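# Stack four magnet blocks from the heap into a tower

## Task

Take four of the magnet blocks lying in the heap and build one tidy, aligned tower with all four sitting on top of each other, then open the gripper so the robot no longer holds any block.

## Robot and tools

Robot: two identical 6-joint arms with parallel-jaw grippers, named left_arm and right_arm. The names are not image sides. In the shared scene frame the origin is on the tabletop midway between the arms, +x points out over the table, +z points up, and left_arm sits on the +y side. Base of left_arm: (-0.004, +0.374, 0) m, quat_wxyz (+0.996, 0, 0, +0.092). Base of right_arm: (-0.002, -0.315, 0) m, quat_wxyz (+1.000, 0, 0, -0.027). Each gripper's fingers point along its own +z and close along its y axis. The reported hand point is between the finger pads, roughly 1 cm inside the fingertips, and may be a little wrong, especially when the arm is stretched far.

Tool execute_actions, argument actions: a list holding zero or one item. An empty list only reads the state. A motion item is {"rows": [...], "steps": n}, with n from 1 to 15 (default 15), each step lasting 1/30 s. Each row is applied for one step; if there are fewer rows than steps, the final row repeats. A wait item is {"steps": n} with n up to 300; it counts from the previous result, and time spent composing a reply is included. Optional pictures (true/false) controls whether the two camera images come back.

Every row has exactly 14 numbers, each in [-1, 1], always covering both arms: left_arm waist, shoulder, elbow, wrist pitch, wrist yaw, wrist roll, gripper opening, then the same seven for right_arm. The six joint entries are offsets, not poses: they are added to that arm's joint angles as printed in the latest result that lists them (before any such result, and for later calls within one reply, they count from where the arm is when the action begins). They are not offsets from the previous row. Scale: 1.0 equals 1.202 rad for waist, 1.258 rad for shoulder, 1.238 rad for elbow, 2.073 rad for wrist pitch, 2.022 rad for wrist yaw and for wrist roll. Joint ranges in rad: waist -2.618 to 3.054, shoulder 0.000 to 3.142, elbow 0.000 to 3.142, wrist pitch -1.571 to 1.571, wrist yaw -1.571 to 1.571, wrist roll -2.094 to 2.094. Asking for more than 0.036 rad beyond a range end gets the whole call refused, and nothing moves. True ends can differ from these by up to 0.036 rad; targets beyond the true end are clipped there and the result may say "joint sent to its limit" (possibly about an earlier motion). Missing that line does not prove more travel is available.

The opening entry is absolute, not an offset: +1 fully open (0.094 m pad gap), -1 closed. Away from the extremes, the fingers go to where grip_measured would show the number you send. To hold a block, command about 0.03 below the grip_measured reading; a smaller gap below means a gentler grip. Each gripper reading may be biased by up to about 1 mm.

Speed: per step a joint target may lead the measured angle by at most 0.202 rad (waist), 0.258 (shoulder), 0.238 (elbow), 0.573 (wrist pitch), 0.522 (yaw and roll), and whole-arm targets are shrunk if they would shift the hand more than 70 mm from where it is. Large moves therefore need several actions. The arms keep heading to the last sent row while you think or wait, until motion nearly stops or a step is HELD. Sending all-zero offsets is not a pause: it pulls the arm back to the reference angles, and zero offsets may let a loaded arm sag. To keep an arm steady, send in a reply's first call the offsets back to the desired angles, zeros afterwards, and push further if it falls short.

Result lines: left_arm: … | right_arm: … give each hand's position (m) and quat_wxyz. Joint positions and Joint velocities give, per arm, six joints (rad, rad/s) then the pad gap (m, m/s). grip_measured is the opening on the command scale. Joint torques follow the joint order, include offsets, noise and friction, and are nonzero even unloaded. "joint command not followed" means a clearance check altered or blocked joint targets on some steps; the rest of the row still ran. HELD flags steps whose row was partly or wholly not sent. MOTOR HOT appears at 75 °C; at 90 °C the arm is halted for 10 s, and at 100 °C it goes limp and drops, both shown as OVER-TEMPERATURE FAULT. Avoid holding loads for long periods.

Tool zoom_image: camera is "cam_left_wrist" or "cam_right_wrist" (both 504x504); region [x0, y0, x1, y1] in pixels from the top-left corner, no larger than 504 by 504. It zooms the latest image and moves nothing.

Tool read_manual: optional section, only "licences"; returns URDF licence text, no motion.

Tool finished_scene: scene = the current scene's number. A reply with no tool call ends everything.

Cautions: blocks are magnetic and may snap together; place them gently and aligned. Occasional disturbances may tug a held block or nudge loose ones. Nothing may leave the table. Keep the two arms from colliding or pressing on each other. Avoid slams, drops, slips and hard pushes, prefer smooth moves, and release the top block before finishing.

Each tool is called after ">>>" in YAML: its name, and indented under it one key for each argument.

## Session

>>> execute_actions:
  actions: []

Scene clock: 0.00 s of 5800.00 s.
left_arm: end_effector_position=(+0.0630, +0.0271, +0.2272) grip_measured=+1.000 end_effector_quat_wxyz=(+0.624, +0.749, +0.037, +0.218) | right_arm: end_effector_position=(+0.5644, -0.4690, +0.1412) grip_measured=+1.000 end_effector_quat_wxyz=(-0.078, +0.830, +0.379, +0.401)
Joint positions: left_arm=[-1.759  0.986  0.425  0.425 -0.387  1.806  0.094] | right_arm=[-0.416  2.519  2.477 -1.052 -0.722  1.999  0.094]
Joint velocities: left_arm=[-0.022  0.002 -0.017 -0.051  0.066 -0.066  0.   ] | right_arm=[-0.007  0.002 -0.022  0.051  0.037 -0.037  0.   ]
Joint torques (N m, as the arm reports them, + toward a larger angle): no reading
Motor temperatures (°C, as the motors report them): left_arm=[29 26 27 27 26 28] | right_arm=[25 28 26 26 25 28]

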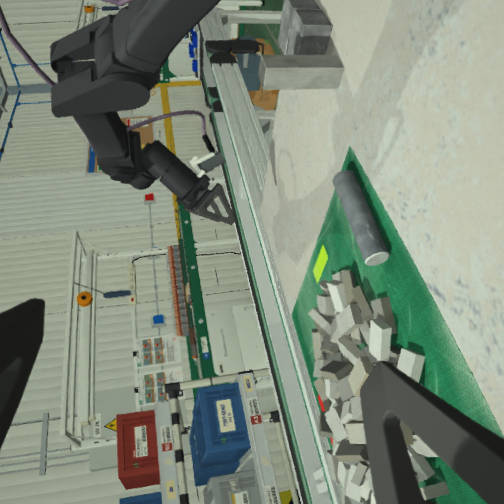

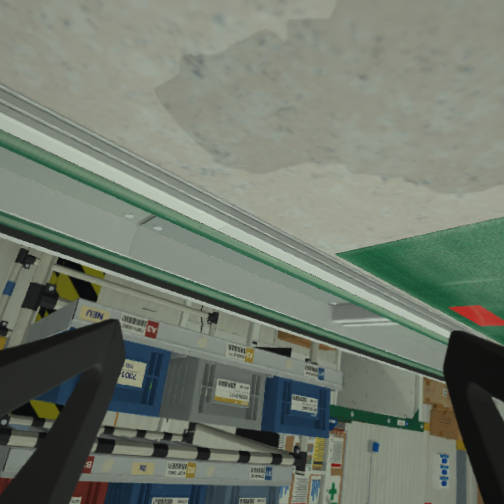

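>>> execute_actions:
  actions:
    - {"rows":[[0.2,0.1,0.788,-0.3,0.191,-0.893,1,0,-0.97,-0.6,0,0.357,-0.988,1]],"steps":15}
  pictures: false

>>> execute_actions:
  actions:
    - {"steps":30}
  pictures: false

Scene clock: 15.17 s of 5800.00 s.
left_arm: end_effector_position=(+0.0929, -0.0004, +0.4746) grip_measured=+1.000 end_effector_quat_wxyz=(+0.668, +0.545, +0.424, -0.277) | right_arm: end_effector_position=(+0.3619, -0.4851, +0.3151) grip_measured=+1.000 end_effector_quat_wxyz=(+0.357, +0.524, +0.769, +0.081)
Joint positions: left_arm=[-1.52   1.138  1.328 -0.145 -0.034  0.518  0.094] | right_arm=[-0.413  1.527  1.759 -1.054 -0.062  0.755  0.094]
Joint velocities: left_arm=[ 0.002 -0.125  1.175  0.051  0.168 -2.777  0.   ] | right_arm=[-0.017 -1.717  0.017  0.051  0.212 -1.927  0.   ]
Joint torques (N m, as the arm reports them, + toward a larger angle): left_arm=[-0.03 -4.81  8.14  1.32  0.14 -0.02] | right_arm=[-0.15 -7.55  6.16  0.86  0.02 -0.03]
Motor temperatures (°C, as the motors report them): left_arm=[29 26 30 30 26 28] | right_arm=[25 37 28 27 25 28]
Steps of this call (steps 1 to 90: nothing new was sent; then 11.67 s passed at rest; steps 91 to 105: all 15 steps of this action). Readings (joint positions):
91: left_arm=[-1.725 1.000 0.465 0.331 -0.316 1.724] | right_arm=[-0.413 2.479 2.417 -1.031 -0.644 1.915]
92: left_arm=[-1.664 1.041 0.536 0.216 -0.245 1.626] | right_arm=[-0.411 2.416 2.318 -1.027 -0.542 1.817]
94: left_arm=[-1.560 1.113 0.682 0.048 -0.166 1.430] | right_arm=[-0.411 2.280 2.143 -1.035 -0.367 1.635]
98: left_arm=[-1.520 1.140 0.942 -0.102 -0.090 1.077] | right_arm=[-0.413 1.964 1.829 -1.043 -0.160 1.262]
105: the state above

Scene clock: 16.17 s of 5800.00 s.
left_arm: end_effector_position=(+0.0844, +0.0169, +0.5059) grip_measured=+1.000 end_effector_quat_wxyz=(+0.585, +0.414, +0.528, -0.456) | right_arm: end_effector_position=(+0.3110, -0.4705, +0.3939) grip_measured=+1.000 end_effector_quat_wxyz=(+0.457, +0.207, +0.859, -0.103)
Joint positions: left_arm=[-1.52   1.109  1.392 -0.183 -0.01   0.005  0.094] | right_arm=[-0.413  1.301  1.749 -1.045 -0.007  0.009  0.094]
Joint velocities: left_arm=[-0.012  0.002 -0.002  0.022 -0.037 -0.007  0.   ] | right_arm=[ 0.007 -0.002  0.007 -0.037 -0.051 -0.022  0.   ]
Joint torques (N m, as the arm reports them, + toward a larger angle): left_arm=[ 0.01 -2.36  8.48  1.67  0.11 -0.04] | right_arm=[-0.18 -3.69  5.94  1.03  0.03 -0.09]
Motor temperatures (°C, as the motors report them): left_arm=[29 26 30 30 26 28] | right_arm=[25 36 28 27 25 28]
Steps of this call (steps 1 to 30: the robot went on to your last target). Readings (joint positions):
1: left_arm=[-1.520 1.131 1.360 -0.143 -0.029 0.419] | right_arm=[-0.413 1.465 1.759 -1.052 -0.054 0.677]
2: left_arm=[-1.520 1.121 1.379 -0.142 -0.026 0.335] | right_arm=[-0.413 1.404 1.759 -1.050 -0.046 0.581]
4: left_arm=[-1.520 1.103 1.392 -0.142 -0.020 0.216] | right_arm=[-0.413 1.304 1.759 -1.045 -0.032 0.388]
8: left_arm=[-1.520 1.103 1.392 -0.159 -0.015 0.091] | right_arm=[-0.413 1.250 1.759 -1.043 -0.017 0.163]
30: the state above

>>> execute_actions:
  actions:
    - {"rows":[[0.433,0.311,0.087,-0.515,0,0,1,0.5,0,-0.36,0,0,0,1]],"steps":15}
  pictures: false

>>> execute_actions:
  actions:
    - {"steps":20}

Scene clock: 18.43 s of 5800.00 s.
left_arm: end_effector_position=(+0.2461, +0.0696, +0.2201) grip_measured=+1.000 end_effector_quat_wxyz=(+0.267, +0.412, +0.862, -0.126) | right_arm: end_effector_position=(+0.3141, -0.2635, +0.2104) grip_measured=+1.000 end_effector_quat_wxyz=(+0.247, -0.070, +0.966, +0.029)
Joint positions: left_arm=[-1.07   1.515  1.446 -0.902 -0.001  0.004  0.094] | right_arm=[ 0.201  1.322  1.297 -1.044 -0.019  0.009  0.094]
Joint velocities: left_arm=[ 1.17   0.344  0.007 -2.396 -0.037 -0.007  0.   ] | right_arm=[-0.081 -0.071  0.002  0.037  0.095 -0.037  0.   ]
Joint torques (N m, as the arm reports them, + toward a larger angle): left_arm=[-0.07 -9.43 13.09  1.13 -0.05 -0.02] | right_arm=[-0.82 -5.9   8.43  0.64  0.   -0.02]
Motor temperatures (°C, as the motors report them): left_arm=[29 27 30 30 26 28] | right_arm=[25 35 28 27 25 28]
Steps of this call (steps 1 to 15: the robot went on to your last target; steps 16 to 53: nothing new was sent; steps 54 to 68: all 15 steps of this action). Readings (joint positions):
54: left_arm=[-1.509 1.119 1.402 -0.212 -0.004 0.004] | right_arm=[-0.394 1.296 1.725 -1.029 0.005 0.009]
55: left_arm=[-1.485 1.138 1.420 -0.246 -0.002 0.004] | right_arm=[-0.356 1.286 1.687 -1.018 0.009 0.009]
57: left_arm=[-1.432 1.190 1.440 -0.311 -0.002 0.004] | right_arm=[-0.262 1.283 1.599 -1.016 0.007 0.009]
61: left_arm=[-1.328 1.323 1.446 -0.461 -0.002 0.004] | right_arm=[-0.062 1.297 1.397 -1.018 0.006 0.009]
68: the state above

Scene clock: 19.10 s of 5800.00 s.
left_arm: end_effector_position=(+0.2227, +0.1434, +0.1907) grip_measured=+1.000 end_effector_quat_wxyz=(+0.132, +0.389, +0.910, -0.048) | right_arm: end_effector_position=(+0.3143, -0.2655, +0.2108) grip_measured=+1.000 end_effector_quat_wxyz=(+0.247, -0.067, +0.966, +0.026)
Joint positions: left_arm=[-0.99   1.519  1.467 -1.236 -0.014  0.004  0.094] | right_arm=[ 0.198  1.321  1.297 -1.044 -0.013  0.009  0.094]
Joint velocities: left_arm=[-0.007  0.002 -0.007 -0.007  0.022 -0.037  0.   ] | right_arm=[ 0.022  0.007 -0.007  0.037 -0.007  0.022  0.   ]
Joint torques (N m, as the arm reports them, + toward a larger angle): left_arm=[-0.78 -7.6  10.46  0.68  0.02  0.01] | right_arm=[-0.81 -5.99  8.41  0.6   0.04 -0.01]
Motor temperatures (°C, as the motors report them): left_arm=[29 27 30 30 26 28] | right_arm=[25 35 28 27 25 28]
Steps of this call (steps 1 to 20: the robot went on to your last target). Readings (joint positions):
1: left_arm=[-1.034 1.524 1.446 -0.975 -0.005 0.004] | right_arm=[0.199 1.321 1.297 -1.044 -0.018 0.009]
2: left_arm=[-1.007 1.527 1.446 -1.036 -0.010 0.004] | right_arm=[0.198 1.321 1.297 -1.044 -0.016 0.009]
4: left_arm=[-0.988 1.526 1.450 -1.122 -0.015 0.004] | right_arm=[0.198 1.321 1.297 -1.044 -0.015 0.009]
8: left_arm=[-0.990 1.521 1.464 -1.197 -0.014 0.004] | right_arm=[0.198 1.321 1.297 -1.044 -0.014 0.009]
20: the state above

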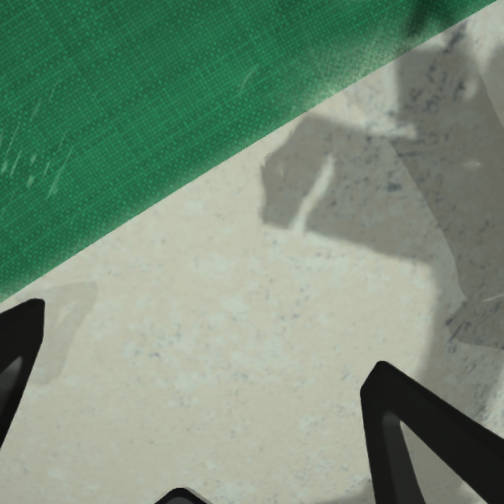

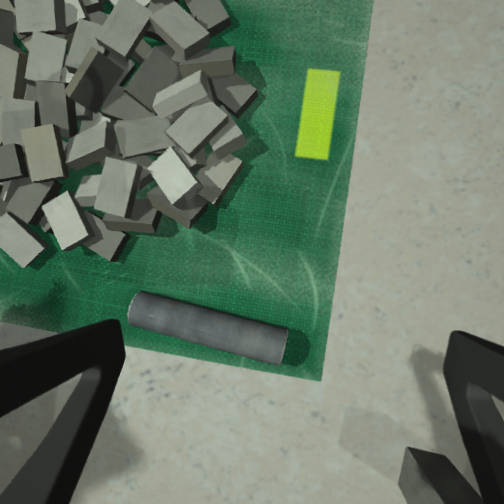

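>>> execute_actions:
  actions:
    - {"rows":[[0,-0.17,-0.17,0.17,0,0,1,0.16,0.33,0.33,-0.1,0,0,1]],"steps":15}
  pictures: false

>>> execute_actions:
  actions:
    - {"steps":15}

Scene clock: 23.07 s of 5800.00 s.
left_arm: end_effector_position=(+0.2362, +0.1293, +0.2216) grip_measured=+1.000 end_effector_quat_wxyz=(+0.283, +0.374, +0.876, -0.113) | right_arm: end_effector_position=(+0.3550, -0.1819, +0.1775) grip_measured=+1.000 end_effector_quat_wxyz=(+0.126, -0.167, +0.977, +0.031)
Joint positions: left_arm=[-0.99   1.309  1.27  -0.913 -0.014  0.004  0.094] | right_arm=[ 0.399  1.756  1.673 -1.228 -0.017  0.011  0.094]
Joint velocities: left_arm=[-0.017 -0.007  0.007  0.168 -0.022  0.007  0.   ] | right_arm=[ 0.002 -0.042  0.002 -0.198  0.037  0.022  0.   ]
Joint torques (N m, as the arm reports them, + toward a larger angle): left_arm=[-0.04 -4.88  6.62  1.44 -0.02  0.  ] | right_arm=[-0.6  -9.6  10.16  0.14  0.01 -0.04]
Motor temperatures (°C, as the motors report them): left_arm=[29 28 31 30 26 28] | right_arm=[25 35 29 27 25 28]
Steps of this call (steps 1 to 15: the robot went on to your last target; steps 16 to 90: nothing new was sent; then 0.47 s passed at rest; steps 91 to 105: all 15 steps of this action). Readings (joint positions):
91: left_arm=[-0.990 1.487 1.421 -1.170 -0.014 0.004] | right_arm=[0.221 1.359 1.342 -1.101 0.001 0.010]
92: left_arm=[-0.990 1.437 1.353 -1.098 -0.014 0.004] | right_arm=[0.266 1.428 1.424 -1.158 0.006 0.011]
94: left_arm=[-0.990 1.356 1.280 -1.051 -0.014 0.004] | right_arm=[0.352 1.594 1.590 -1.183 -0.002 0.011]
98: left_arm=[-0.990 1.309 1.270 -0.967 -0.014 0.004] | right_arm=[0.403 1.759 1.673 -1.181 -0.017 0.011]
105: the state above

Scene clock: 23.57 s of 5800.00 s.
left_arm: end_effector_position=(+0.2377, +0.1278, +0.2231) grip_measured=+1.000 end_effector_quat_wxyz=(+0.288, +0.373, +0.875, -0.115) | right_arm: end_effector_position=(+0.3530, -0.1826, +0.1772) grip_measured=+1.000 end_effector_quat_wxyz=(+0.122, -0.167, +0.978, +0.031)
Joint positions: left_arm=[-0.99   1.309  1.27  -0.903 -0.014  0.004  0.094] | right_arm=[ 0.399  1.755  1.673 -1.237 -0.017  0.011  0.094]
Joint velocities: left_arm=[ 0.012  0.012  0.002  0.051 -0.007 -0.051  0.   ] | right_arm=[ 0.007  0.002  0.002  0.007 -0.022 -0.007  0.   ]
Joint torques (N m, as the arm reports them, + toward a larger angle): left_arm=[-0.09 -4.87  6.58  1.47 -0.03  0.  ] | right_arm=[-0.73 -9.79 10.1   0.11  0.01 -0.04]
Motor temperatures (°C, as the motors report them): left_arm=[29 28 31 30 26 28] | right_arm=[25 35 29 27 25 28]
Steps of this call (steps 1 to 15: the robot went on to your last target). Readings (joint positions):
1: left_arm=[-0.990 1.309 1.270 -0.910 -0.014 0.004] | right_arm=[0.399 1.755 1.673 -1.230 -0.017 0.011]
2: left_arm=[-0.990 1.309 1.270 -0.908 -0.014 0.004] | right_arm=[0.399 1.755 1.673 -1.232 -0.017 0.011]
4: left_arm=[-0.990 1.309 1.270 -0.906 -0.014 0.004] | right_arm=[0.399 1.755 1.673 -1.234 -0.017 0.011]
8: left_arm=[-0.990 1.309 1.270 -0.904 -0.014 0.004] | right_arm=[0.399 1.755 1.673 -1.236 -0.017 0.011]
15: the state above

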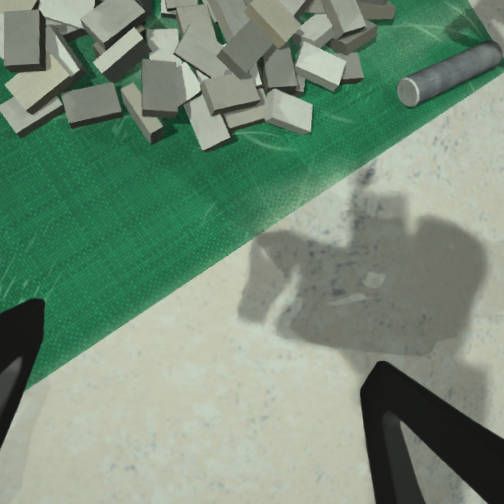

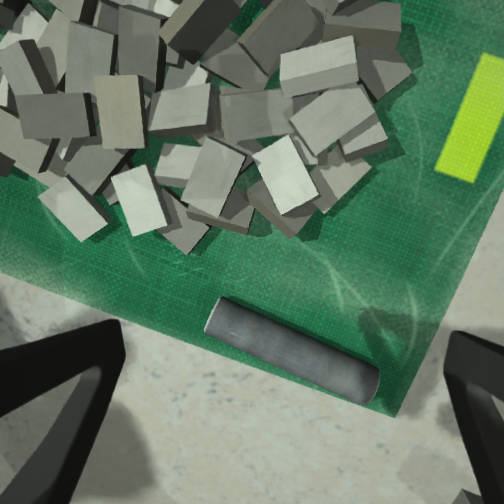

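>>> execute_actions:
  actions:
    - {"rows":[[0,0,0,0,0,0,1,0,0.05,0.05,-0.02,0,0,1],[0,0,0,0,0,0,1,0,0.09,0.09,-0.03,0,0,1],[0,0,0,0,0,0,1,0,0.13,0.12,-0.045,0,0,1],[0,0,0,0,0,0,1,0,0.17,0.16,-0.06,0,0,1],[0,0,0,0,0,0,1,0,0.21,0.19,-0.07,0,0,1],[0,0,0,0,0,0,1,0,0.242,0.22,-0.088,0.01,0,1]],"steps":15}
  pictures: false

>>> execute_actions:
  actions:
    - {"steps":12}

Scene clock: 34.53 s of 5800.00 s.
left_arm: end_effector_position=(+0.2377, +0.1278, +0.2231) grip_measured=+1.000 end_effector_quat_wxyz=(+0.288, +0.373, +0.875, -0.115) | right_arm: end_effector_position=(+0.3753, -0.1769, +0.1161) grip_measured=+1.000 end_effector_quat_wxyz=(+0.002, -0.167, +0.986, +0.003)
Joint positions: left_arm=[-0.99   1.309  1.27  -0.903 -0.014  0.004  0.094] | right_arm=[ 0.399  2.083  1.906 -1.389 -0.005  0.011  0.094]
Joint velocities: left_arm=[ 0.002 -0.002 -0.002 -0.007  0.051 -0.007  0.   ] | right_arm=[-0.002 -0.076 -0.012 -0.139 -0.007 -0.037  0.   ]
Joint torques (N m, as the arm reports them, + toward a larger angle): left_arm=[-0.04 -4.69  8.08  1.33 -0.01 -0.01] | right_arm=[  0.   -12.27  10.21  -0.23   0.04  -0.02]
Motor temperatures (°C, as the motors report them): left_arm=[29 28 30 30 26 28] | right_arm=[25 35 30 27 25 28]
Steps of this call (steps 1 to 15: the robot went on to your last target; steps 16 to 90: nothing new was sent; then 7.47 s passed at rest; steps 91 to 105: all 15 steps of this action). Readings (joint positions):
91: left_arm=[-0.990 1.309 1.270 -0.903 -0.014 0.004] | right_arm=[0.399 1.763 1.680 -1.245 -0.017 0.011]
92: left_arm=[-0.990 1.309 1.270 -0.903 -0.014 0.004] | right_arm=[0.399 1.782 1.703 -1.263 -0.017 0.011]
94: left_arm=[-0.990 1.309 1.270 -0.903 -0.014 0.004] | right_arm=[0.399 1.856 1.781 -1.296 -0.017 0.011]
98: left_arm=[-0.990 1.309 1.270 -0.903 -0.014 0.004] | right_arm=[0.399 2.033 1.905 -1.331 -0.011 0.011]
105: the state above

Scene clock: 34.93 s of 5800.00 s.
left_arm: end_effector_position=(+0.2377, +0.1278, +0.2231) grip_measured=+1.000 end_effector_quat_wxyz=(+0.288, +0.373, +0.875, -0.115) | right_arm: end_effector_position=(+0.3719, -0.1784, +0.1177) grip_measured=+1.000 end_effector_quat_wxyz=(-0.003, -0.167, +0.986, +0.001)
Joint positions: left_arm=[-0.99   1.309  1.27  -0.903 -0.014  0.004  0.094] | right_arm=[ 0.399  2.079  1.906 -1.404 -0.003  0.011  0.094]
Joint velocities: left_arm=[-0.012  0.002 -0.012  0.022 -0.022  0.051  0.   ] | right_arm=[-0.017 -0.007  0.012 -0.022 -0.051  0.037  0.   ]
Joint torques (N m, as the arm reports them, + toward a larger angle): left_arm=[-0.02 -4.73  8.06  1.3   0.    0.01] | right_arm=[  0.   -12.03  10.26  -0.3    0.05  -0.01]
Motor temperatures (°C, as the motors report them): left_arm=[29 28 30 30 26 28] | right_arm=[25 35 30 27 25 28]
Steps of this call (steps 1 to 12: the robot went on to your last target). Readings (joint positions):
1: left_arm=[-0.990 1.309 1.270 -0.903 -0.014 0.004] | right_arm=[0.399 2.081 1.906 -1.392 -0.005 0.011]
2: left_arm=[-0.990 1.309 1.270 -0.903 -0.014 0.004] | right_arm=[0.399 2.080 1.906 -1.395 -0.005 0.011]
4: left_arm=[-0.990 1.309 1.270 -0.903 -0.014 0.004] | right_arm=[0.399 2.079 1.906 -1.399 -0.004 0.011]
8: left_arm=[-0.990 1.309 1.270 -0.903 -0.014 0.004] | right_arm=[0.399 2.079 1.906 -1.403 -0.004 0.011]
12: the state above

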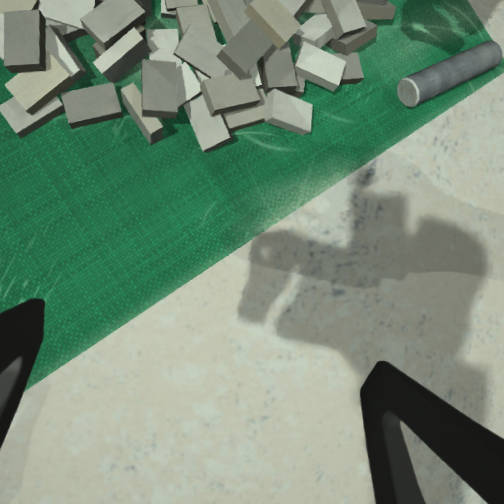

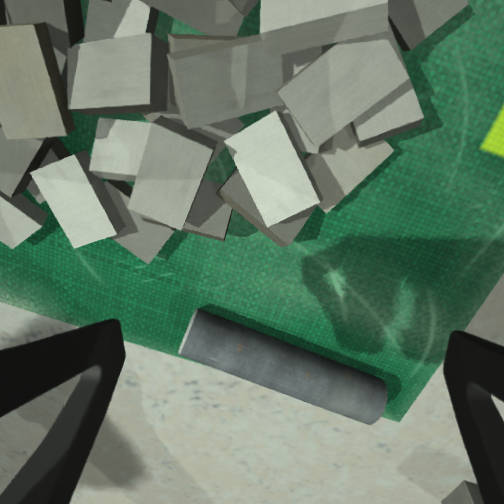

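>>> zoom_image:
  camera: "cam_right_wrist"
  region: [0,60,440,280]

>>> zoom_image:
  camera: "cam_left_wrist"
  region: [0,0,400,170]

Region (0, 60, 440, 280) of cam_right_wrist's 504x504 image, scaled by 1.145, with more detail than that image has.

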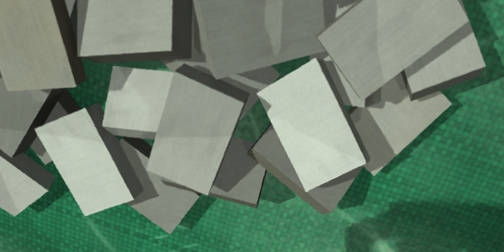

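Region (0, 0, 400, 170) of cam_left_wrist's 504x504 image, scaled by 1.260, with more detail than that image has; it fills the top 214 rows of this view, and the rest is white.

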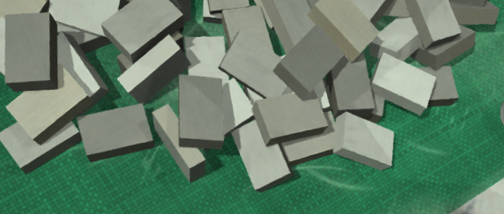

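>>> execute_actions:
  actions:
    - {"rows":[[0,0,0,0,0,0,1,0.005,0.0,0.02,0.02,0,-0.06,0.7],[0,0,0,0,0,0,1,0.01,0.015,0.015,0.035,0,-0.12,0.4],[0,0,0,0,0,0,1,0.015,0.03,0.01,0.05,0,-0.18,0.2],[0,0,0,0,0,0,1,0.02,0.045,0,0.065,0,-0.243,-0.04],[0,0,0,0,0,0,1,0.02,0.065,-0.009,0.074,0,-0.243,-0.04]],"steps":15}
  pictures: false

>>> execute_actions:
  actions:
    - {"steps":10}

Scene clock: 52.53 s of 5800.00 s.
left_arm: end_effector_position=(+0.2377, +0.1278, +0.2231) grip_measured=+1.000 end_effector_quat_wxyz=(+0.288, +0.373, +0.875, -0.115) | right_arm: end_effector_position=(+0.3978, -0.1612, +0.0811) grip_measured=-0.038 end_effector_quat_wxyz=(+0.015, -0.395, +0.918, +0.001)
Joint positions: left_arm=[-0.99   1.309  1.27  -0.903 -0.014  0.004  0.094] | right_arm=[ 0.416  2.173  1.906 -1.274 -0.003 -0.449  0.045]
Joint velocities: left_arm=[ 0.007  0.002  0.007 -0.022  0.051  0.007  0.   ] | right_arm=[-0.027  0.007 -0.022  0.007  0.022 -0.286  0.   ]
Joint torques (N m, as the arm reports them, + toward a larger angle): left_arm=[-0.06 -4.62  7.88  1.28  0.   -0.03] | right_arm=[  0.56 -12.45   6.1   -0.01  -0.02  -0.07]
Motor temperatures (°C, as the motors report them): left_arm=[29 28 31 30 26 28] | right_arm=[25 38 31 27 25 28]
Steps of this call (steps 1 to 30: the robot went on to your last target; steps 31 to 90: nothing new was sent; then 14.10 s passed at rest; steps 91 to 105: all 15 steps of this action). Readings (joint positions):
91: left_arm=[-0.990 1.309 1.270 -0.903 -0.014 0.004] | right_arm=[0.399 2.079 1.906 -1.403 -0.003 -0.008]
92: left_arm=[-0.990 1.309 1.270 -0.903 -0.014 0.004] | right_arm=[0.399 2.080 1.906 -1.396 -0.003 -0.047]
94: left_arm=[-0.990 1.309 1.270 -0.903 -0.014 0.004] | right_arm=[0.401 2.089 1.906 -1.368 -0.003 -0.173]
98: left_arm=[-0.990 1.309 1.270 -0.903 -0.014 0.004] | right_arm=[0.412 2.145 1.906 -1.306 -0.003 -0.352]
105: the state above

Scene clock: 52.87 s of 5800.00 s.
left_arm: end_effector_position=(+0.2377, +0.1278, +0.2231) grip_measured=+1.000 end_effector_quat_wxyz=(+0.288, +0.373, +0.875, -0.115) | right_arm: end_effector_position=(+0.3991, -0.1608, +0.0812) grip_measured=-0.038 end_effector_quat_wxyz=(+0.018, -0.406, +0.914, +0.001)
Joint positions: left_arm=[-0.99   1.309  1.27  -0.903 -0.014  0.004  0.094] | right_arm=[ 0.416  2.173  1.906 -1.269 -0.003 -0.472  0.045]
Joint velocities: left_arm=[-0.012 -0.002 -0.002 -0.095  0.022 -0.007  0.   ] | right_arm=[ 0.002 -0.002  0.027 -0.051  0.007 -0.007  0.   ]
Joint torques (N m, as the arm reports them, + toward a larger angle): left_arm=[-0.05 -4.66  7.88  1.29  0.02 -0.01] | right_arm=[  0.56 -12.28   6.15   0.02  -0.02  -0.14]
Motor temperatures (°C, as the motors report them): left_arm=[29 28 31 30 26 28] | right_arm=[25 38 31 27 25 28]
Steps of this call (steps 1 to 10: the robot went on to your last target). Readings (joint positions):
1: left_arm=[-0.990 1.309 1.270 -0.903 -0.014 0.004] | right_arm=[0.416 2.173 1.906 -1.273 -0.003 -0.455]
2: left_arm=[-0.990 1.309 1.270 -0.903 -0.014 0.004] | right_arm=[0.416 2.173 1.906 -1.273 -0.003 -0.459]
4: left_arm=[-0.990 1.309 1.270 -0.903 -0.014 0.004] | right_arm=[0.416 2.173 1.906 -1.271 -0.003 -0.465]
8: left_arm=[-0.990 1.309 1.270 -0.903 -0.014 0.004] | right_arm=[0.416 2.173 1.906 -1.270 -0.003 -0.471]
10: the state above

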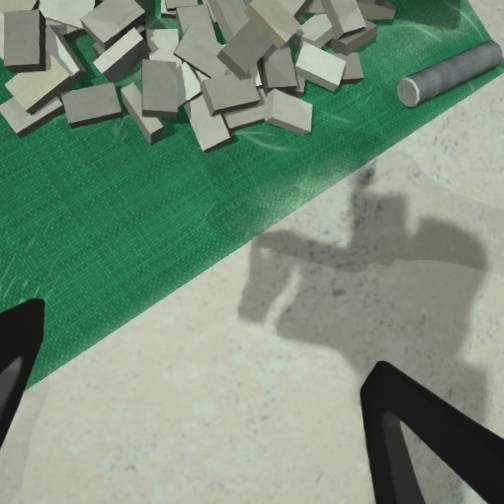

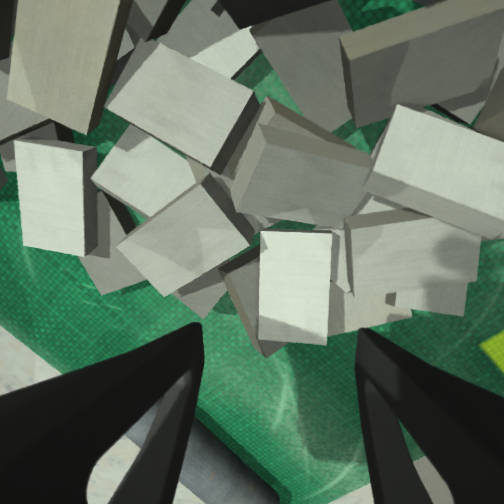

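>>> execute_actions:
  actions:
    - {"rows":[[0,0,0,0,0,0,1,-0.01,-0.008,-0.03,0.015,0,-0.017,-0.15],[0,0,0,0,0,0,1,-0.02,-0.008,-0.05,0.025,0,-0.017,-0.234],[0,0,0,0,0,0,1,-0.027,-0.008,-0.07,0.035,0,-0.017,-0.234],[0,0,0,0,0,0,1,-0.027,-0.008,-0.09,0.045,0,-0.017,-0.234],[0,0,0,0,0,0,1,-0.027,-0.008,-0.108,0.051,0,-0.017,-0.234]],"steps":15}
  pictures: false

>>> execute_actions:
  actions:
    - {"steps":8}

Scene clock: 62.90 s of 5800.00 s.
left_arm: end_effector_position=(+0.2377, +0.1278, +0.2231) grip_measured=+1.000 end_effector_quat_wxyz=(+0.288, +0.373, +0.875, -0.115) | right_arm: end_effector_position=(+0.3906, -0.1765, +0.0502) grip_measured=-0.232 end_effector_quat_wxyz=(-0.004, -0.405, +0.914, +0.002)
Joint positions: left_arm=[-0.99   1.309  1.27  -0.903 -0.014  0.004  0.094] | right_arm=[ 0.388  2.172  1.782 -1.188 -0.003 -0.499  0.036]
Joint velocities: left_arm=[-0.012  0.002 -0.002 -0.022 -0.022 -0.037  0.   ] | right_arm=[-0.002 -0.007  0.007 -0.037 -0.007  0.051  0.   ]
Joint torques (N m, as the arm reports them, + toward a larger angle): left_arm=[ 0.04 -4.58  7.99  1.3  -0.02  0.  ] | right_arm=[ -0.28 -11.94   6.32   0.02  -0.05  -0.02]
Motor temperatures (°C, as the motors report them): left_arm=[29 28 31 31 26 28] | right_arm=[25 39 30 27 25 28]
Steps of this call (steps 1 to 30: the robot went on to your last target; steps 31 to 90: nothing new was sent; then 6.53 s passed at rest; steps 91 to 105: all 15 steps of this action). Readings (joint positions):
91: left_arm=[-0.990 1.309 1.270 -0.903 -0.014 0.004] | right_arm=[0.416 2.173 1.904 -1.266 -0.003 -0.479]
92: left_arm=[-0.990 1.309 1.270 -0.903 -0.014 0.004] | right_arm=[0.416 2.172 1.896 -1.258 -0.003 -0.484]
94: left_arm=[-0.990 1.309 1.270 -0.903 -0.014 0.004] | right_arm=[0.409 2.170 1.863 -1.234 -0.003 -0.490]
98: left_arm=[-0.990 1.309 1.270 -0.903 -0.014 0.004] | right_arm=[0.392 2.172 1.790 -1.207 -0.003 -0.496]
105: the state above

Scene clock: 63.17 s of 5800.00 s.
left_arm: end_effector_position=(+0.2377, +0.1278, +0.2231) grip_measured=+1.000 end_effector_quat_wxyz=(+0.288, +0.373, +0.875, -0.115) | right_arm: end_effector_position=(+0.3919, -0.1761, +0.0502) grip_measured=-0.232 end_effector_quat_wxyz=(-0.001, -0.406, +0.914, +0.001)
Joint positions: left_arm=[-0.99   1.309  1.27  -0.903 -0.014  0.004  0.094] | right_arm=[ 0.388  2.172  1.782 -1.183 -0.003 -0.501  0.036]
Joint velocities: left_arm=[ 0.002  0.002 -0.007  0.007  0.066  0.007  0.   ] | right_arm=[-0.012 -0.007  0.007 -0.022  0.022  0.022 -0.001]
Joint torques (N m, as the arm reports them, + toward a larger angle): left_arm=[ 0.06 -4.74  8.01  1.31  0.   -0.01] | right_arm=[ -0.22 -11.97   6.2   -0.04  -0.04  -0.09]
Motor temperatures (°C, as the motors report them): left_arm=[29 28 31 31 26 28] | right_arm=[25 39 30 27 25 28]
Steps of this call (steps 1 to 8: the robot went on to your last target). Readings (joint positions):
1: left_arm=[-0.990 1.309 1.270 -0.903 -0.014 0.004] | right_arm=[0.388 2.172 1.782 -1.187 -0.003 -0.500]
2: left_arm=[-0.990 1.309 1.270 -0.903 -0.014 0.004] | right_arm=[0.388 2.172 1.782 -1.185 -0.003 -0.500]
4: left_arm=[-0.990 1.309 1.270 -0.903 -0.014 0.004] | right_arm=[0.388 2.172 1.782 -1.184 -0.003 -0.500]
8: the state above

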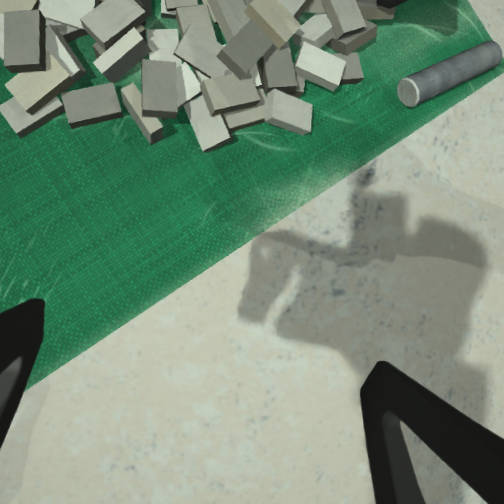

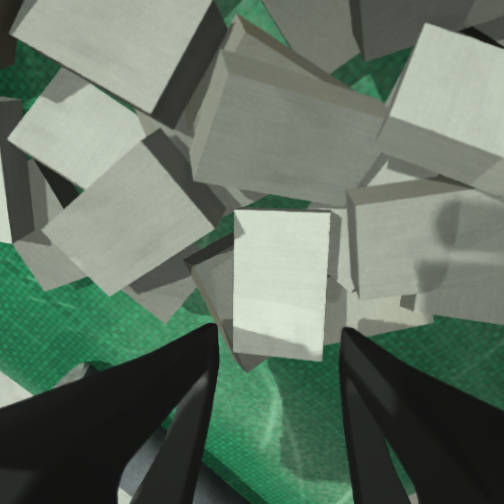

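>>> execute_actions:
  actions:
    - {"rows":[[-0.03,-0.01,0.01,0.03,0,0,1,0,-0.008,-0.01,0.012,0,0,-0.32],[-0.06,-0.01,0.01,0.06,0,0,1,0,-0.008,-0.015,0.016,0,0,-0.32],[-0.09,-0.01,0.01,0.09,0,0,1,0,-0.006,-0.02,0.02,0,0,-0.32],[-0.12,-0.01,0.01,0.11,0,0,1,0,-0.005,-0.026,0.024,0,0,-0.32],[-0.12,-0.01,0.01,0.11,0,0,1,0,-0.004,-0.032,0.028,0,0,-0.32],[-0.12,-0.01,0.01,0.11,0,0,1,0,-0.003,-0.037,0.031,0,0,-0.32]],"steps":15}
  pictures: false

>>> execute_actions:
  actions:
    - {"steps":8}

Scene clock: 72.43 s of 5800.00 s.
left_arm: end_effector_position=(+0.2213, +0.0651, +0.2565) grip_measured=+1.000 end_effector_quat_wxyz=(+0.362, +0.418, +0.814, -0.180) | right_arm: end_effector_position=(+0.3943, -0.1752, +0.0443) grip_measured=-0.318 end_effector_quat_wxyz=(+0.006, -0.406, +0.914, +0.001)
Joint positions: left_arm=[-1.133  1.309  1.27  -0.7   -0.01   0.004  0.094] | right_arm=[ 0.388  2.172  1.759 -1.145 -0.003 -0.501  0.032]
Joint velocities: left_arm=[-0.002  0.002 -0.007  0.051 -0.037  0.007  0.   ] | right_arm=[-0.002 -0.007 -0.017 -0.007  0.007  0.022 -0.001]
Joint torques (N m, as the arm reports them, + toward a larger angle): left_arm=[-0.21 -5.89  9.45  1.71 -0.06  0.  ] | right_arm=[ -0.04 -11.52   5.19   0.09   0.    -0.01]
Motor temperatures (°C, as the motors report them): left_arm=[29 28 31 31 26 28] | right_arm=[25 39 29 27 25 28]
Steps of this call (steps 1 to 15: the robot went on to your last target; steps 16 to 90: nothing new was sent; then 5.77 s passed at rest; steps 91 to 105: all 15 steps of this action). Readings (joint positions):
91: left_arm=[-0.992 1.309 1.270 -0.899 -0.015 0.004] | right_arm=[0.388 2.172 1.782 -1.181 -0.003 -0.501]
92: left_arm=[-1.003 1.309 1.270 -0.886 -0.017 0.004] | right_arm=[0.388 2.172 1.782 -1.179 -0.003 -0.501]
94: left_arm=[-1.053 1.309 1.270 -0.833 -0.020 0.004] | right_arm=[0.388 2.172 1.782 -1.172 -0.003 -0.501]
98: left_arm=[-1.132 1.309 1.270 -0.741 -0.010 0.004] | right_arm=[0.388 2.172 1.763 -1.148 -0.003 -0.501]
105: the state above

Scene clock: 72.70 s of 5800.00 s.
left_arm: end_effector_position=(+0.2219, +0.0642, +0.2577) grip_measured=+1.000 end_effector_quat_wxyz=(+0.364, +0.417, +0.813, -0.181) | right_arm: end_effector_position=(+0.3943, -0.1752, +0.0443) grip_measured=-0.318 end_effector_quat_wxyz=(+0.006, -0.406, +0.914, +0.001)
Joint positions: left_arm=[-1.133  1.309  1.27  -0.694 -0.01   0.004  0.094] | right_arm=[ 0.388  2.172  1.759 -1.145 -0.003 -0.501  0.032]
Joint velocities: left_arm=[-0.002  0.002  0.002 -0.051  0.007 -0.022  0.   ] | right_arm=[-0.002  0.002 -0.012  0.022 -0.066 -0.022 -0.   ]
Joint torques (N m, as the arm reports them, + toward a larger angle): left_arm=[-0.2  -5.93  9.38  1.74 -0.06 -0.01] | right_arm=[  0.   -11.55   5.11   0.08  -0.01  -0.01]
Motor temperatures (°C, as the motors report them): left_arm=[29 28 31 31 26 28] | right_arm=[25 39 29 27 25 28]
Steps of this call (steps 1 to 8: the robot went on to your last target). Readings (joint positions):
1: left_arm=[-1.133 1.309 1.270 -0.699 -0.010 0.004] | right_arm=[0.388 2.172 1.759 -1.145 -0.003 -0.501]
2: left_arm=[-1.133 1.309 1.270 -0.697 -0.010 0.004] | right_arm=[0.388 2.172 1.759 -1.145 -0.003 -0.501]
4: left_arm=[-1.133 1.309 1.270 -0.695 -0.010 0.004] | right_arm=[0.388 2.172 1.759 -1.145 -0.003 -0.501]
8: the state above

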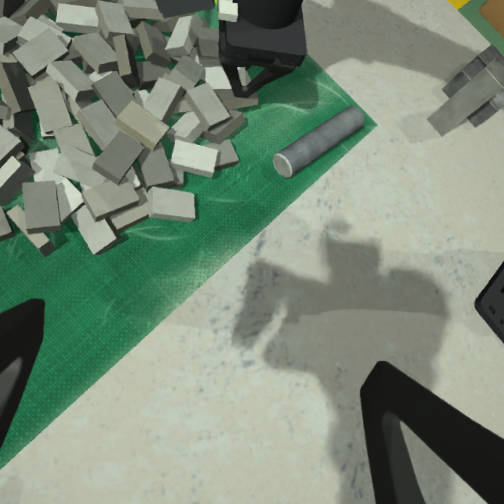

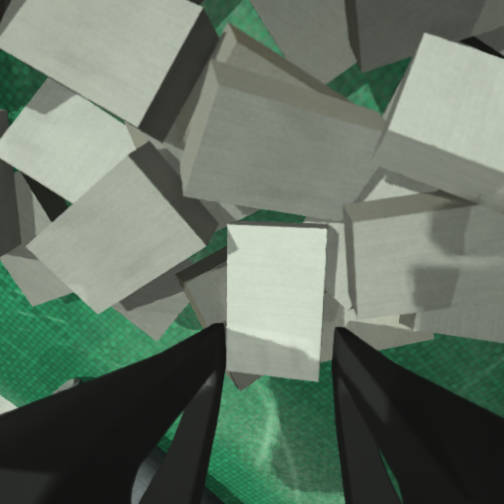

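>>> execute_actions:
  actions:
    - {"rows":[[0,0,0,0,0,0,1,0,-0.008,0,0,0,0,-0.36],[0,0,0,0,0,0,1,0,-0.008,0,0,0,0,-0.4],[0,0,0,0,0,0,1,0,-0.008,0,0,0,0,-0.43],[0,0,0,0,0,0,1,0,-0.008,0,0,0,0,-0.46],[0,0,0,0,0,0,1,0,-0.008,0,0,0,0,-0.48],[0,0,0,0,0,0,1,0,-0.008,0,0,0,0,-0.5],[0,0,0,0,0,0,1,0,-0.008,0,0,0,0,-0.52]],"steps":15}

>>> zoom_image:
  camera: "cam_left_wrist"
  region: [170,30,310,140]

Scene clock: 77.33 s of 5800.00 s.
left_arm: end_effector_position=(+0.2220, +0.0641, +0.2579) grip_measured=+1.000 end_effector_quat_wxyz=(+0.365, +0.417, +0.812, -0.181) | right_arm: end_effector_position=(+0.3943, -0.1751, +0.0443) grip_measured=-0.479 end_effector_quat_wxyz=(+0.006, -0.406, +0.914, +0.001)
Joint positions: left_arm=[-1.133  1.309  1.27  -0.693 -0.01   0.004  0.094] | right_arm=[ 0.388  2.172  1.759 -1.145 -0.003 -0.501  0.024]
Joint velocities: left_arm=[-0.002 -0.002 -0.002 -0.007 -0.022 -0.022  0.   ] | right_arm=[ 0.007 -0.007 -0.017  0.022 -0.066 -0.037 -0.001]
Joint torques (N m, as the arm reports them, + toward a larger angle): left_arm=[-0.08 -5.01  8.27  1.55 -0.02  0.03] | right_arm=[  0.01 -12.08   6.93  -0.16  -0.01  -0.01]
Motor temperatures (°C, as the motors report them): left_arm=[29 28 31 31 26 28] | right_arm=[25 39 29 27 25 28]
Steps of this call (steps 1 to 15: the robot went on to your last target; steps 16 to 90: nothing new was sent; then 1.13 s passed at rest; steps 91 to 105: all 15 steps of this action). Readings (joint positions):
91: left_arm=[-1.133 1.309 1.270 -0.693 -0.010 0.004] | right_arm=[0.388 2.172 1.759 -1.145 -0.003 -0.501]
92: left_arm=[-1.133 1.309 1.270 -0.693 -0.010 0.004] | right_arm=[0.388 2.172 1.759 -1.145 -0.003 -0.501]
94: left_arm=[-1.133 1.309 1.270 -0.693 -0.010 0.004] | right_arm=[0.388 2.172 1.759 -1.145 -0.003 -0.501]
98: left_arm=[-1.133 1.309 1.270 -0.693 -0.010 0.004] | right_arm=[0.388 2.172 1.759 -1.145 -0.003 -0.501]
105: the state above

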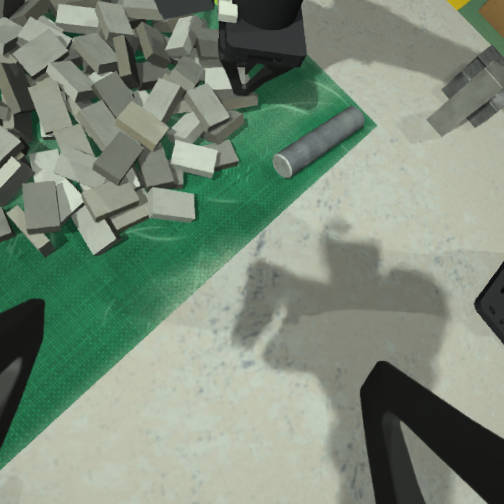

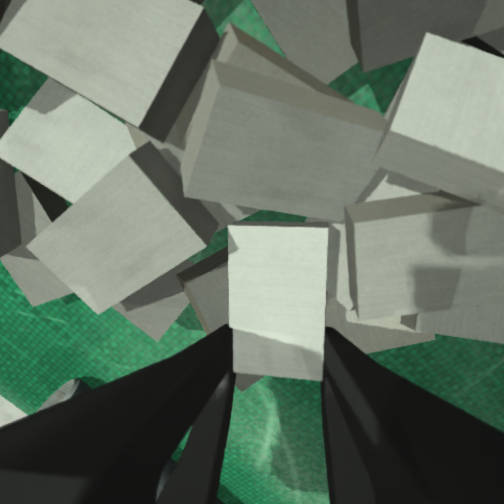

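Region (170, 30, 310, 140) of cam_left_wrist's 504x504 image, scaled by 3.600, with more detail than that image has; it fills the top 396 rows of this view, and the rest is white.

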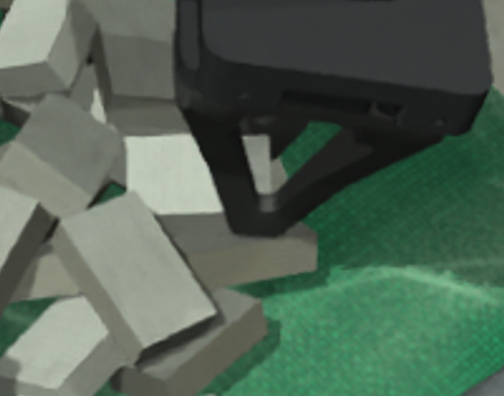

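>>> execute_actions:
  actions:
    - {"rows":[[-0.01,-0.05,-0.06,0.02,0,0,1,0,-0.02,0.03,-0.005,0,0,-0.52],[-0.03,-0.1,-0.12,0.04,0,0,1,0,-0.025,0.04,-0.015,0,0,-0.52],[-0.04,-0.15,-0.18,0.06,0,0,1,0,-0.03,0.05,-0.025,0,0,-0.52],[-0.06,-0.2,-0.24,0.08,0,0,1,0,-0.035,0.06,-0.035,0,0,-0.52],[-0.07,-0.25,-0.3,0.1,0,0,1,0,-0.04,0.07,-0.045,0,0,-0.52],[-0.09,-0.3,-0.36,0.12,0,0,1,0,-0.047,0.08,-0.055,0,0,-0.52],[-0.1,-0.35,-0.42,0.14,0,0,1,0,-0.054,0.09,-0.066,0,0,-0.52],[-0.12,-0.4,-0.48,0.16,0,0,1,0,-0.061,0.1,-0.077,0,0,-0.52],[-0.13,-0.45,-0.54,0.18,0,0,1,0,-0.068,0.11,-0.088,0,0,-0.52],[-0.15,-0.5,-0.6,0.2,0,0,1,0,-0.075,0.12,-0.1,0,0,-0.52],[-0.16,-0.55,-0.66,0.22,0,0,1,0,-0.082,0.13,-0.11,0,0,-0.52],[-0.18,-0.6,-0.72,0.24,0,0,1,0,-0.088,0.14,-0.12,0,0,-0.52],[-0.193,-0.643,-0.784,0.262,0,0,1,0,-0.094,0.147,-0.132,0,0,-0.52]],"steps":15}
  pictures: false

>>> execute_actions:
  actions:
    - {"steps":12}

Scene clock: 89.57 s of 5800.00 s.
left_arm: end_effector_position=(+0.1034, +0.1321, +0.1498) grip_measured=+1.000 end_effector_quat_wxyz=(+0.438, +0.469, +0.713, -0.282) | right_arm: end_effector_position=(+0.3867, -0.1778, +0.1196) grip_measured=-0.479 end_effector_quat_wxyz=(+0.028, -0.406, +0.914, -0.001)
Joint positions: left_arm=[-1.348  0.527  0.335 -0.283 -0.01   0.004  0.094] | right_arm=[ 0.388  2.074  1.904 -1.345 -0.003 -0.501  0.024]
Joint velocities: left_arm=[-0.183 -0.427 -1.028  0.212  0.022  0.022  0.   ] | right_arm=[ 0.032 -0.271  0.217 -0.344  0.022 -0.022 -0.   ]
Joint torques (N m, as the arm reports them, + toward a larger angle): left_arm=[-0.54  0.79 11.33  2.64 -0.01  0.  ] | right_arm=[  0.07 -10.82   9.03  -0.27  -0.01  -0.02]
Motor temperatures (°C, as the motors report them): left_arm=[29 28 32 32 26 28] | right_arm=[25 40 29 27 25 28]
Steps of this call (steps 1 to 15: the robot went on to your last target; steps 16 to 90: nothing new was sent; then 8.73 s passed at rest; steps 91 to 105: all 15 steps of this action). Readings (joint positions):
91: left_arm=[-1.133 1.302 1.258 -0.681 -0.010 0.004] | right_arm=[0.388 2.172 1.759 -1.145 -0.003 -0.501]
92: left_arm=[-1.135 1.281 1.225 -0.655 -0.011 0.004] | right_arm=[0.388 2.171 1.759 -1.146 -0.003 -0.501]
94: left_arm=[-1.156 1.189 1.105 -0.604 -0.012 0.004] | right_arm=[0.388 2.171 1.770 -1.163 -0.003 -0.501]
98: left_arm=[-1.235 0.922 0.809 -0.504 -0.011 0.004] | right_arm=[0.388 2.152 1.815 -1.219 -0.003 -0.501]
105: the state above

Scene clock: 89.97 s of 5800.00 s.
left_arm: end_effector_position=(+0.1051, +0.1254, +0.1550) grip_measured=+1.000 end_effector_quat_wxyz=(+0.462, +0.460, +0.697, -0.299) | right_arm: end_effector_position=(+0.3755, -0.1816, +0.1270) grip_measured=-0.479 end_effector_quat_wxyz=(+0.012, -0.406, +0.914, +0.001)
Joint positions: left_arm=[-1.352  0.52   0.293 -0.177 -0.01   0.004  0.094] | right_arm=[ 0.388  2.06   1.913 -1.401 -0.003 -0.501  0.024]
Joint velocities: left_arm=[-0.022 -0.012 -0.012  0.095 -0.007  0.022  0.   ] | right_arm=[-0.002  0.002 -0.012 -0.022 -0.051 -0.022  0.   ]
Joint torques (N m, as the arm reports them, + toward a larger angle): left_arm=[-0.97 -1.11  9.43  1.99 -0.02  0.  ] | right_arm=[ -0.06 -10.8    9.22  -0.26  -0.02  -0.02]
Motor temperatures (°C, as the motors report them): left_arm=[29 28 32 32 26 28] | right_arm=[25 40 30 27 25 28]
Steps of this call (steps 1 to 12: the robot went on to your last target). Readings (joint positions):
1: left_arm=[-1.352 0.520 0.309 -0.275 -0.010 0.004] | right_arm=[0.388 2.066 1.909 -1.356 -0.003 -0.501]
2: left_arm=[-1.352 0.520 0.296 -0.268 -0.010 0.004] | right_arm=[0.388 2.061 1.912 -1.366 -0.003 -0.501]
4: left_arm=[-1.352 0.520 0.293 -0.247 -0.010 0.004] | right_arm=[0.388 2.060 1.913 -1.379 -0.003 -0.501]
8: left_arm=[-1.352 0.520 0.293 -0.195 -0.010 0.004] | right_arm=[0.388 2.060 1.913 -1.395 -0.003 -0.501]
12: the state above

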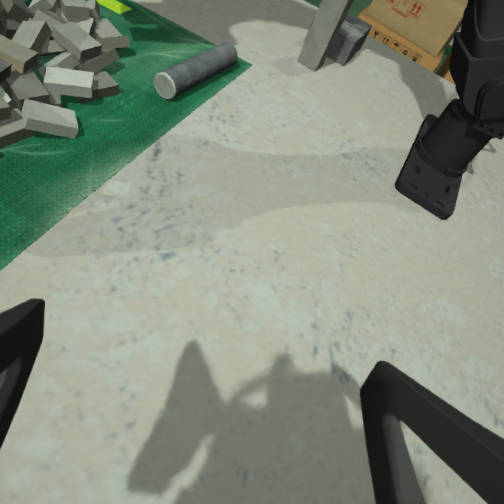

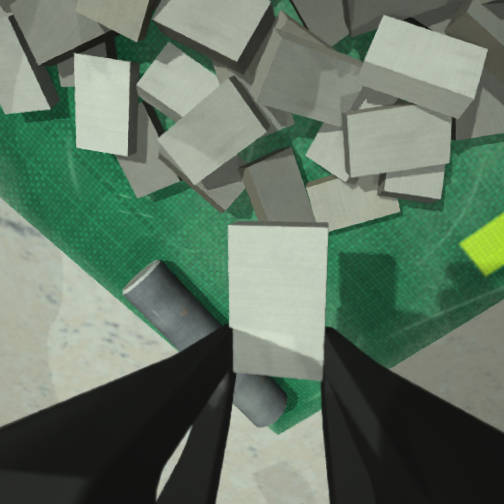

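>>> execute_actions:
  actions:
    - {"rows":[[0,0,0,0,0,0,1,0.02,-0.02,-0.02,0.01,0,0.03,-0.52],[0,0,0,0,0,0,1,0.04,-0.04,-0.05,0.02,0,0.07,-0.52],[0,0,0,0,0,0,1,0.07,-0.06,-0.09,0.03,0,0.12,-0.52],[0,0,0,0,0,0,1,0.1,-0.085,-0.13,0.04,0,0.17,-0.52],[0,0,0,0,0,0,1,0.13,-0.11,-0.17,0.05,0,0.22,-0.52],[0,0,0,0,0,0,1,0.16,-0.135,-0.21,0.06,0,0.27,-0.52],[0,0,0,0,0,0,1,0.19,-0.16,-0.25,0.07,0,0.32,-0.52],[0,0,0,0,0,0,1,0.22,-0.18,-0.29,0.08,0,0.37,-0.52],[0,0,0,0,0,0,1,0.25,-0.2,-0.33,0.09,0,0.42,-0.52],[0,0,0,0,0,0,1,0.28,-0.225,-0.37,0.1,0,0.47,-0.52],[0,0,0,0,0,0,1,0.31,-0.245,-0.41,0.11,0,0.52,-0.52],[0,0,0,0,0,0,1,0.34,-0.265,-0.455,0.12,0,0.56,-0.52],[0,0,0,0,0,0,1,0.37,-0.285,-0.5,0.13,0,0.6,-0.52],[0,0,0,0,0,0,1,0.4,-0.305,-0.54,0.14,0,0.64,-0.52],[0,0,0,0,0,0,1,0.43,-0.326,-0.578,0.146,0,0.668,-0.52]],"steps":15}
  pictures: false

>>> execute_actions:
  actions:
    - {"steps":15}

Scene clock: 100.33 s of 5800.00 s.
left_arm: end_effector_position=(+0.1054, +0.1246, +0.1572) grip_measured=+1.000 end_effector_quat_wxyz=(+0.465, +0.459, +0.695, -0.302) | right_arm: end_effector_position=(+0.2052, -0.0966, +0.0887) grip_measured=-0.479 end_effector_quat_wxyz=(-0.009, -0.146, +0.989, -0.001)
Joint positions: left_arm=[-1.352  0.52   0.293 -0.168 -0.01   0.004  0.094] | right_arm=[ 0.856  1.711  1.3   -1.175 -0.008  0.51   0.024]
Joint velocities: left_arm=[ 0.002 -0.007 -0.027 -0.007 -0.11   0.037  0.   ] | right_arm=[ 0.911 -0.725 -1.502  0.462 -0.066  2.278 -0.   ]
Joint torques (N m, as the arm reports them, + toward a larger angle): left_arm=[-0.07  0.49  8.66  1.74 -0.01  0.01] | right_arm=[-0.29 -8.53  5.89 -0.16  0.01  0.04]
Motor temperatures (°C, as the motors report them): left_arm=[29 27 32 33 26 28] | right_arm=[25 40 30 26 25 28]
Steps of this call (steps 1 to 30: the robot went on to your last target; steps 31 to 90: nothing new was sent; then 6.87 s passed at rest; steps 91 to 105: all 15 steps of this action). Readings (joint positions):
91: left_arm=[-1.352 0.520 0.293 -0.168 -0.010 0.004] | right_arm=[0.390 2.060 1.913 -1.403 -0.003 -0.492]
92: left_arm=[-1.352 0.520 0.293 -0.168 -0.010 0.004] | right_arm=[0.393 2.055 1.904 -1.395 -0.001 -0.469]
94: left_arm=[-1.352 0.520 0.293 -0.168 -0.010 0.004] | right_arm=[0.419 2.022 1.842 -1.361 0.006 -0.380]
98: left_arm=[-1.352 0.520 0.293 -0.168 -0.010 0.004] | right_arm=[0.564 1.910 1.649 -1.303 0.009 -0.094]
105: the state above

Scene clock: 100.83 s of 5800.00 s.
left_arm: end_effector_position=(+0.1054, +0.1246, +0.1572) grip_measured=+1.000 end_effector_quat_wxyz=(+0.465, +0.459, +0.695, -0.302) | right_arm: end_effector_position=(+0.1826, -0.0937, +0.0753) grip_measured=-0.479 end_effector_quat_wxyz=(-0.012, -0.014, +1.000, -0.001)
Joint positions: left_arm=[-1.352  0.52   0.293 -0.168 -0.01   0.004  0.094] | right_arm=[ 0.914  1.674  1.204 -1.117 -0.016  0.832  0.024]
Joint velocities: left_arm=[-0.017 -0.007 -0.012  0.051  0.007  0.066  0.   ] | right_arm=[-0.002  0.002 -0.017  0.007 -0.066  0.081  0.   ]
Joint torques (N m, as the arm reports them, + toward a larger angle): left_arm=[-0.1   0.43  8.69  1.73 -0.02  0.01] | right_arm=[-0.7  -8.84  6.3  -0.07  0.09  0.04]
Motor temperatures (°C, as the motors report them): left_arm=[29 27 32 33 26 28] | right_arm=[25 40 30 26 25 28]
Steps of this call (steps 1 to 15: the robot went on to your last target). Readings (joint positions):
1: left_arm=[-1.352 0.520 0.293 -0.168 -0.010 0.004] | right_arm=[0.884 1.691 1.257 -1.168 -0.011 0.577]
2: left_arm=[-1.352 0.520 0.293 -0.168 -0.010 0.004] | right_arm=[0.904 1.680 1.229 -1.167 -0.015 0.631]
4: left_arm=[-1.352 0.520 0.293 -0.168 -0.010 0.004] | right_arm=[0.917 1.676 1.206 -1.165 -0.019 0.708]
8: left_arm=[-1.352 0.520 0.293 -0.168 -0.010 0.004] | right_arm=[0.914 1.674 1.204 -1.136 -0.016 0.788]
15: the state above

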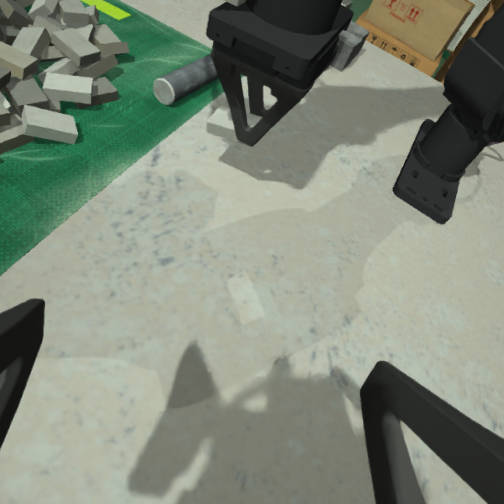

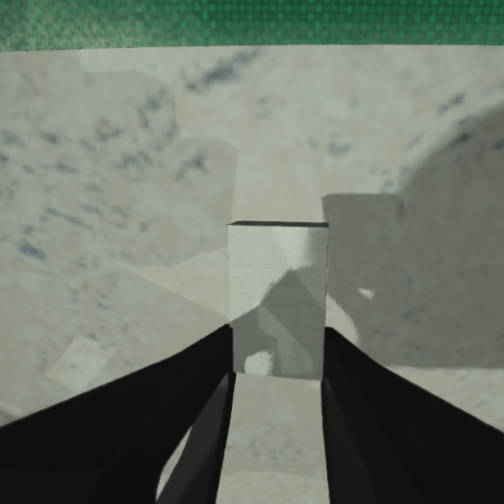

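>>> execute_actions:
  actions:
    - {"rows":[[0,0,0,0,0,0,1,0,-0.005,-0.015,0.02,0.01,0,-0.52],[0,0,0,0,0,0,1,0,-0.002,-0.025,0.03,0.01,0,-0.52],[0,0,0,0,0,0,1,0,0,-0.035,0.04,0.01,0,-0.52],[0,0,0,0,0,0,1,0,0.003,-0.045,0.05,0.01,0,-0.52],[0,0,0,0,0,0,1,0,0.006,-0.055,0.06,0.01,0,-0.52],[0,0,0,0,0,0,1,0,0.009,-0.065,0.07,0.01,0,-0.52],[0,0,0,0,0,0,1,0,0.012,-0.075,0.08,0.01,0,-0.52],[0,0,0,0,0,0,1,0,0.015,-0.085,0.088,0.01,0,-0.52],[0,0,0,0,0,0,1,0,0.018,-0.095,0.096,0.01,0,-0.52],[0,0,0,0,0,0,1,0,0.02,-0.102,0.096,0.01,0,-0.52],[0,0,0,0,0,0,1,0,0.02,-0.108,0.096,0.01,0,-0.52]],"steps":15}
  pictures: false

>>> execute_actions:
  actions:
    - {"steps":10}

>>> zoom_image:
  camera: "cam_left_wrist"
  region: [150,90,330,230]

Scene clock: 107.83 s of 5800.00 s.
left_arm: end_effector_position=(+0.1054, +0.1246, +0.1572) grip_measured=+1.000 end_effector_quat_wxyz=(+0.465, +0.459, +0.695, -0.302) | right_arm: end_effector_position=(+0.1829, -0.0951, +0.0394) grip_measured=-0.479 end_effector_quat_wxyz=(-0.004, -0.011, +1.000, +0.003)
Joint positions: left_arm=[-1.352  0.52   0.293 -0.168 -0.01   0.004  0.094] | right_arm=[ 0.914  1.699  1.083 -0.956 -0.01   0.838  0.024]
Joint velocities: left_arm=[-0.007  0.002  0.007  0.081 -0.022 -0.11   0.   ] | right_arm=[ 0.007  0.002 -0.032  0.051 -0.007 -0.022 -0.001]
Joint torques (N m, as the arm reports them, + toward a larger angle): left_arm=[-0.16  0.41  8.67  1.81 -0.02 -0.02] | right_arm=[-0.01 -6.78  5.59  0.06  0.1  -0.07]
Motor temperatures (°C, as the motors report them): left_arm=[29 27 32 34 26 28] | right_arm=[25 39 30 26 25 28]
Steps of this call (steps 1 to 30: the robot went on to your last target; steps 31 to 90: nothing new was sent; then 3.50 s passed at rest; steps 91 to 105: all 15 steps of this action). Readings (joint positions):
91: left_arm=[-1.352 0.520 0.293 -0.168 -0.010 0.004] | right_arm=[0.914 1.674 1.204 -1.112 -0.015 0.843]
92: left_arm=[-1.352 0.520 0.293 -0.168 -0.010 0.004] | right_arm=[0.914 1.674 1.202 -1.105 -0.014 0.842]
94: left_arm=[-1.352 0.520 0.293 -0.168 -0.010 0.004] | right_arm=[0.914 1.674 1.190 -1.080 -0.012 0.840]
98: left_arm=[-1.352 0.520 0.293 -0.168 -0.010 0.004] | right_arm=[0.914 1.677 1.140 -1.017 -0.011 0.839]
105: the state above

Scene clock: 108.17 s of 5800.00 s.
left_arm: end_effector_position=(+0.1054, +0.1246, +0.1572) grip_measured=+1.000 end_effector_quat_wxyz=(+0.465, +0.459, +0.695, -0.302) | right_arm: end_effector_position=(+0.1861, -0.0913, +0.0394) grip_measured=-0.479 end_effector_quat_wxyz=(+0.002, -0.012, +1.000, +0.010)
Joint positions: left_arm=[-1.352  0.52   0.293 -0.168 -0.01   0.004  0.094] | right_arm=[ 0.914  1.699  1.083 -0.936 -0.01   0.838  0.024]
Joint velocities: left_arm=[ 0.007 -0.007  0.007  0.022  0.022  0.022  0.   ] | right_arm=[ 0.002  0.007 -0.007 -0.007  0.007 -0.037 -0.   ]
Joint torques (N m, as the arm reports them, + toward a larger angle): left_arm=[-0.12  0.44  8.63  1.82  0.02  0.  ] | right_arm=[ 0.   -6.78  5.56  0.01  0.09 -0.08]
Motor temperatures (°C, as the motors report them): left_arm=[29 27 32 34 26 28] | right_arm=[25 39 30 26 25 28]
Steps of this call (steps 1 to 10: the robot went on to your last target). Readings (joint positions):
1: left_arm=[-1.352 0.520 0.293 -0.168 -0.010 0.004] | right_arm=[0.914 1.699 1.083 -0.954 -0.010 0.838]
2: left_arm=[-1.352 0.520 0.293 -0.168 -0.010 0.004] | right_arm=[0.914 1.699 1.083 -0.949 -0.010 0.838]
4: left_arm=[-1.352 0.520 0.293 -0.168 -0.010 0.004] | right_arm=[0.914 1.699 1.083 -0.943 -0.010 0.838]
8: left_arm=[-1.352 0.520 0.293 -0.168 -0.010 0.004] | right_arm=[0.914 1.699 1.083 -0.938 -0.010 0.838]
10: the state above

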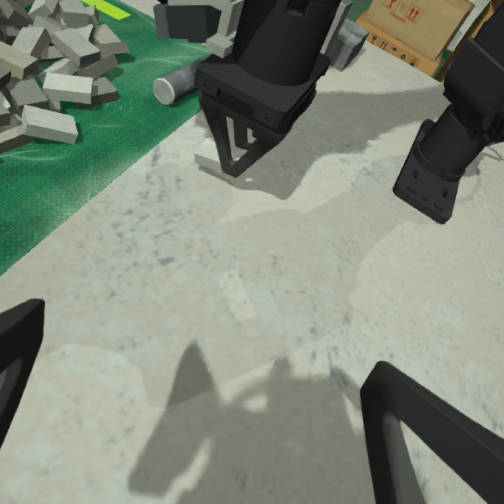

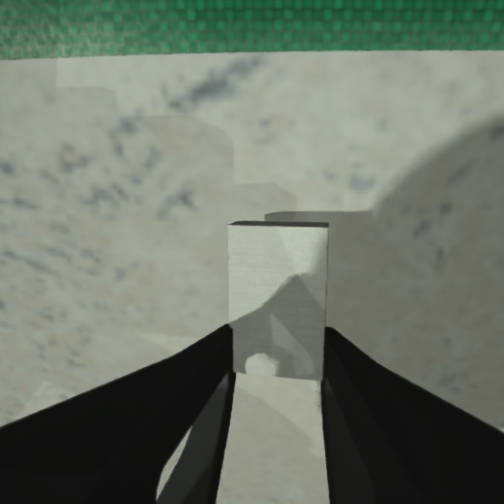

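Region (150, 90, 330, 230) of cam_left_wrist's 504x504 image, scaled by 2.800, with more detail than that image has.

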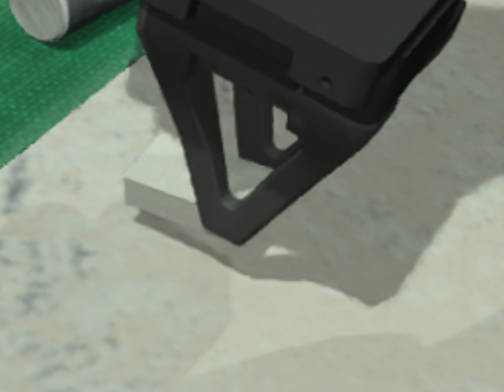

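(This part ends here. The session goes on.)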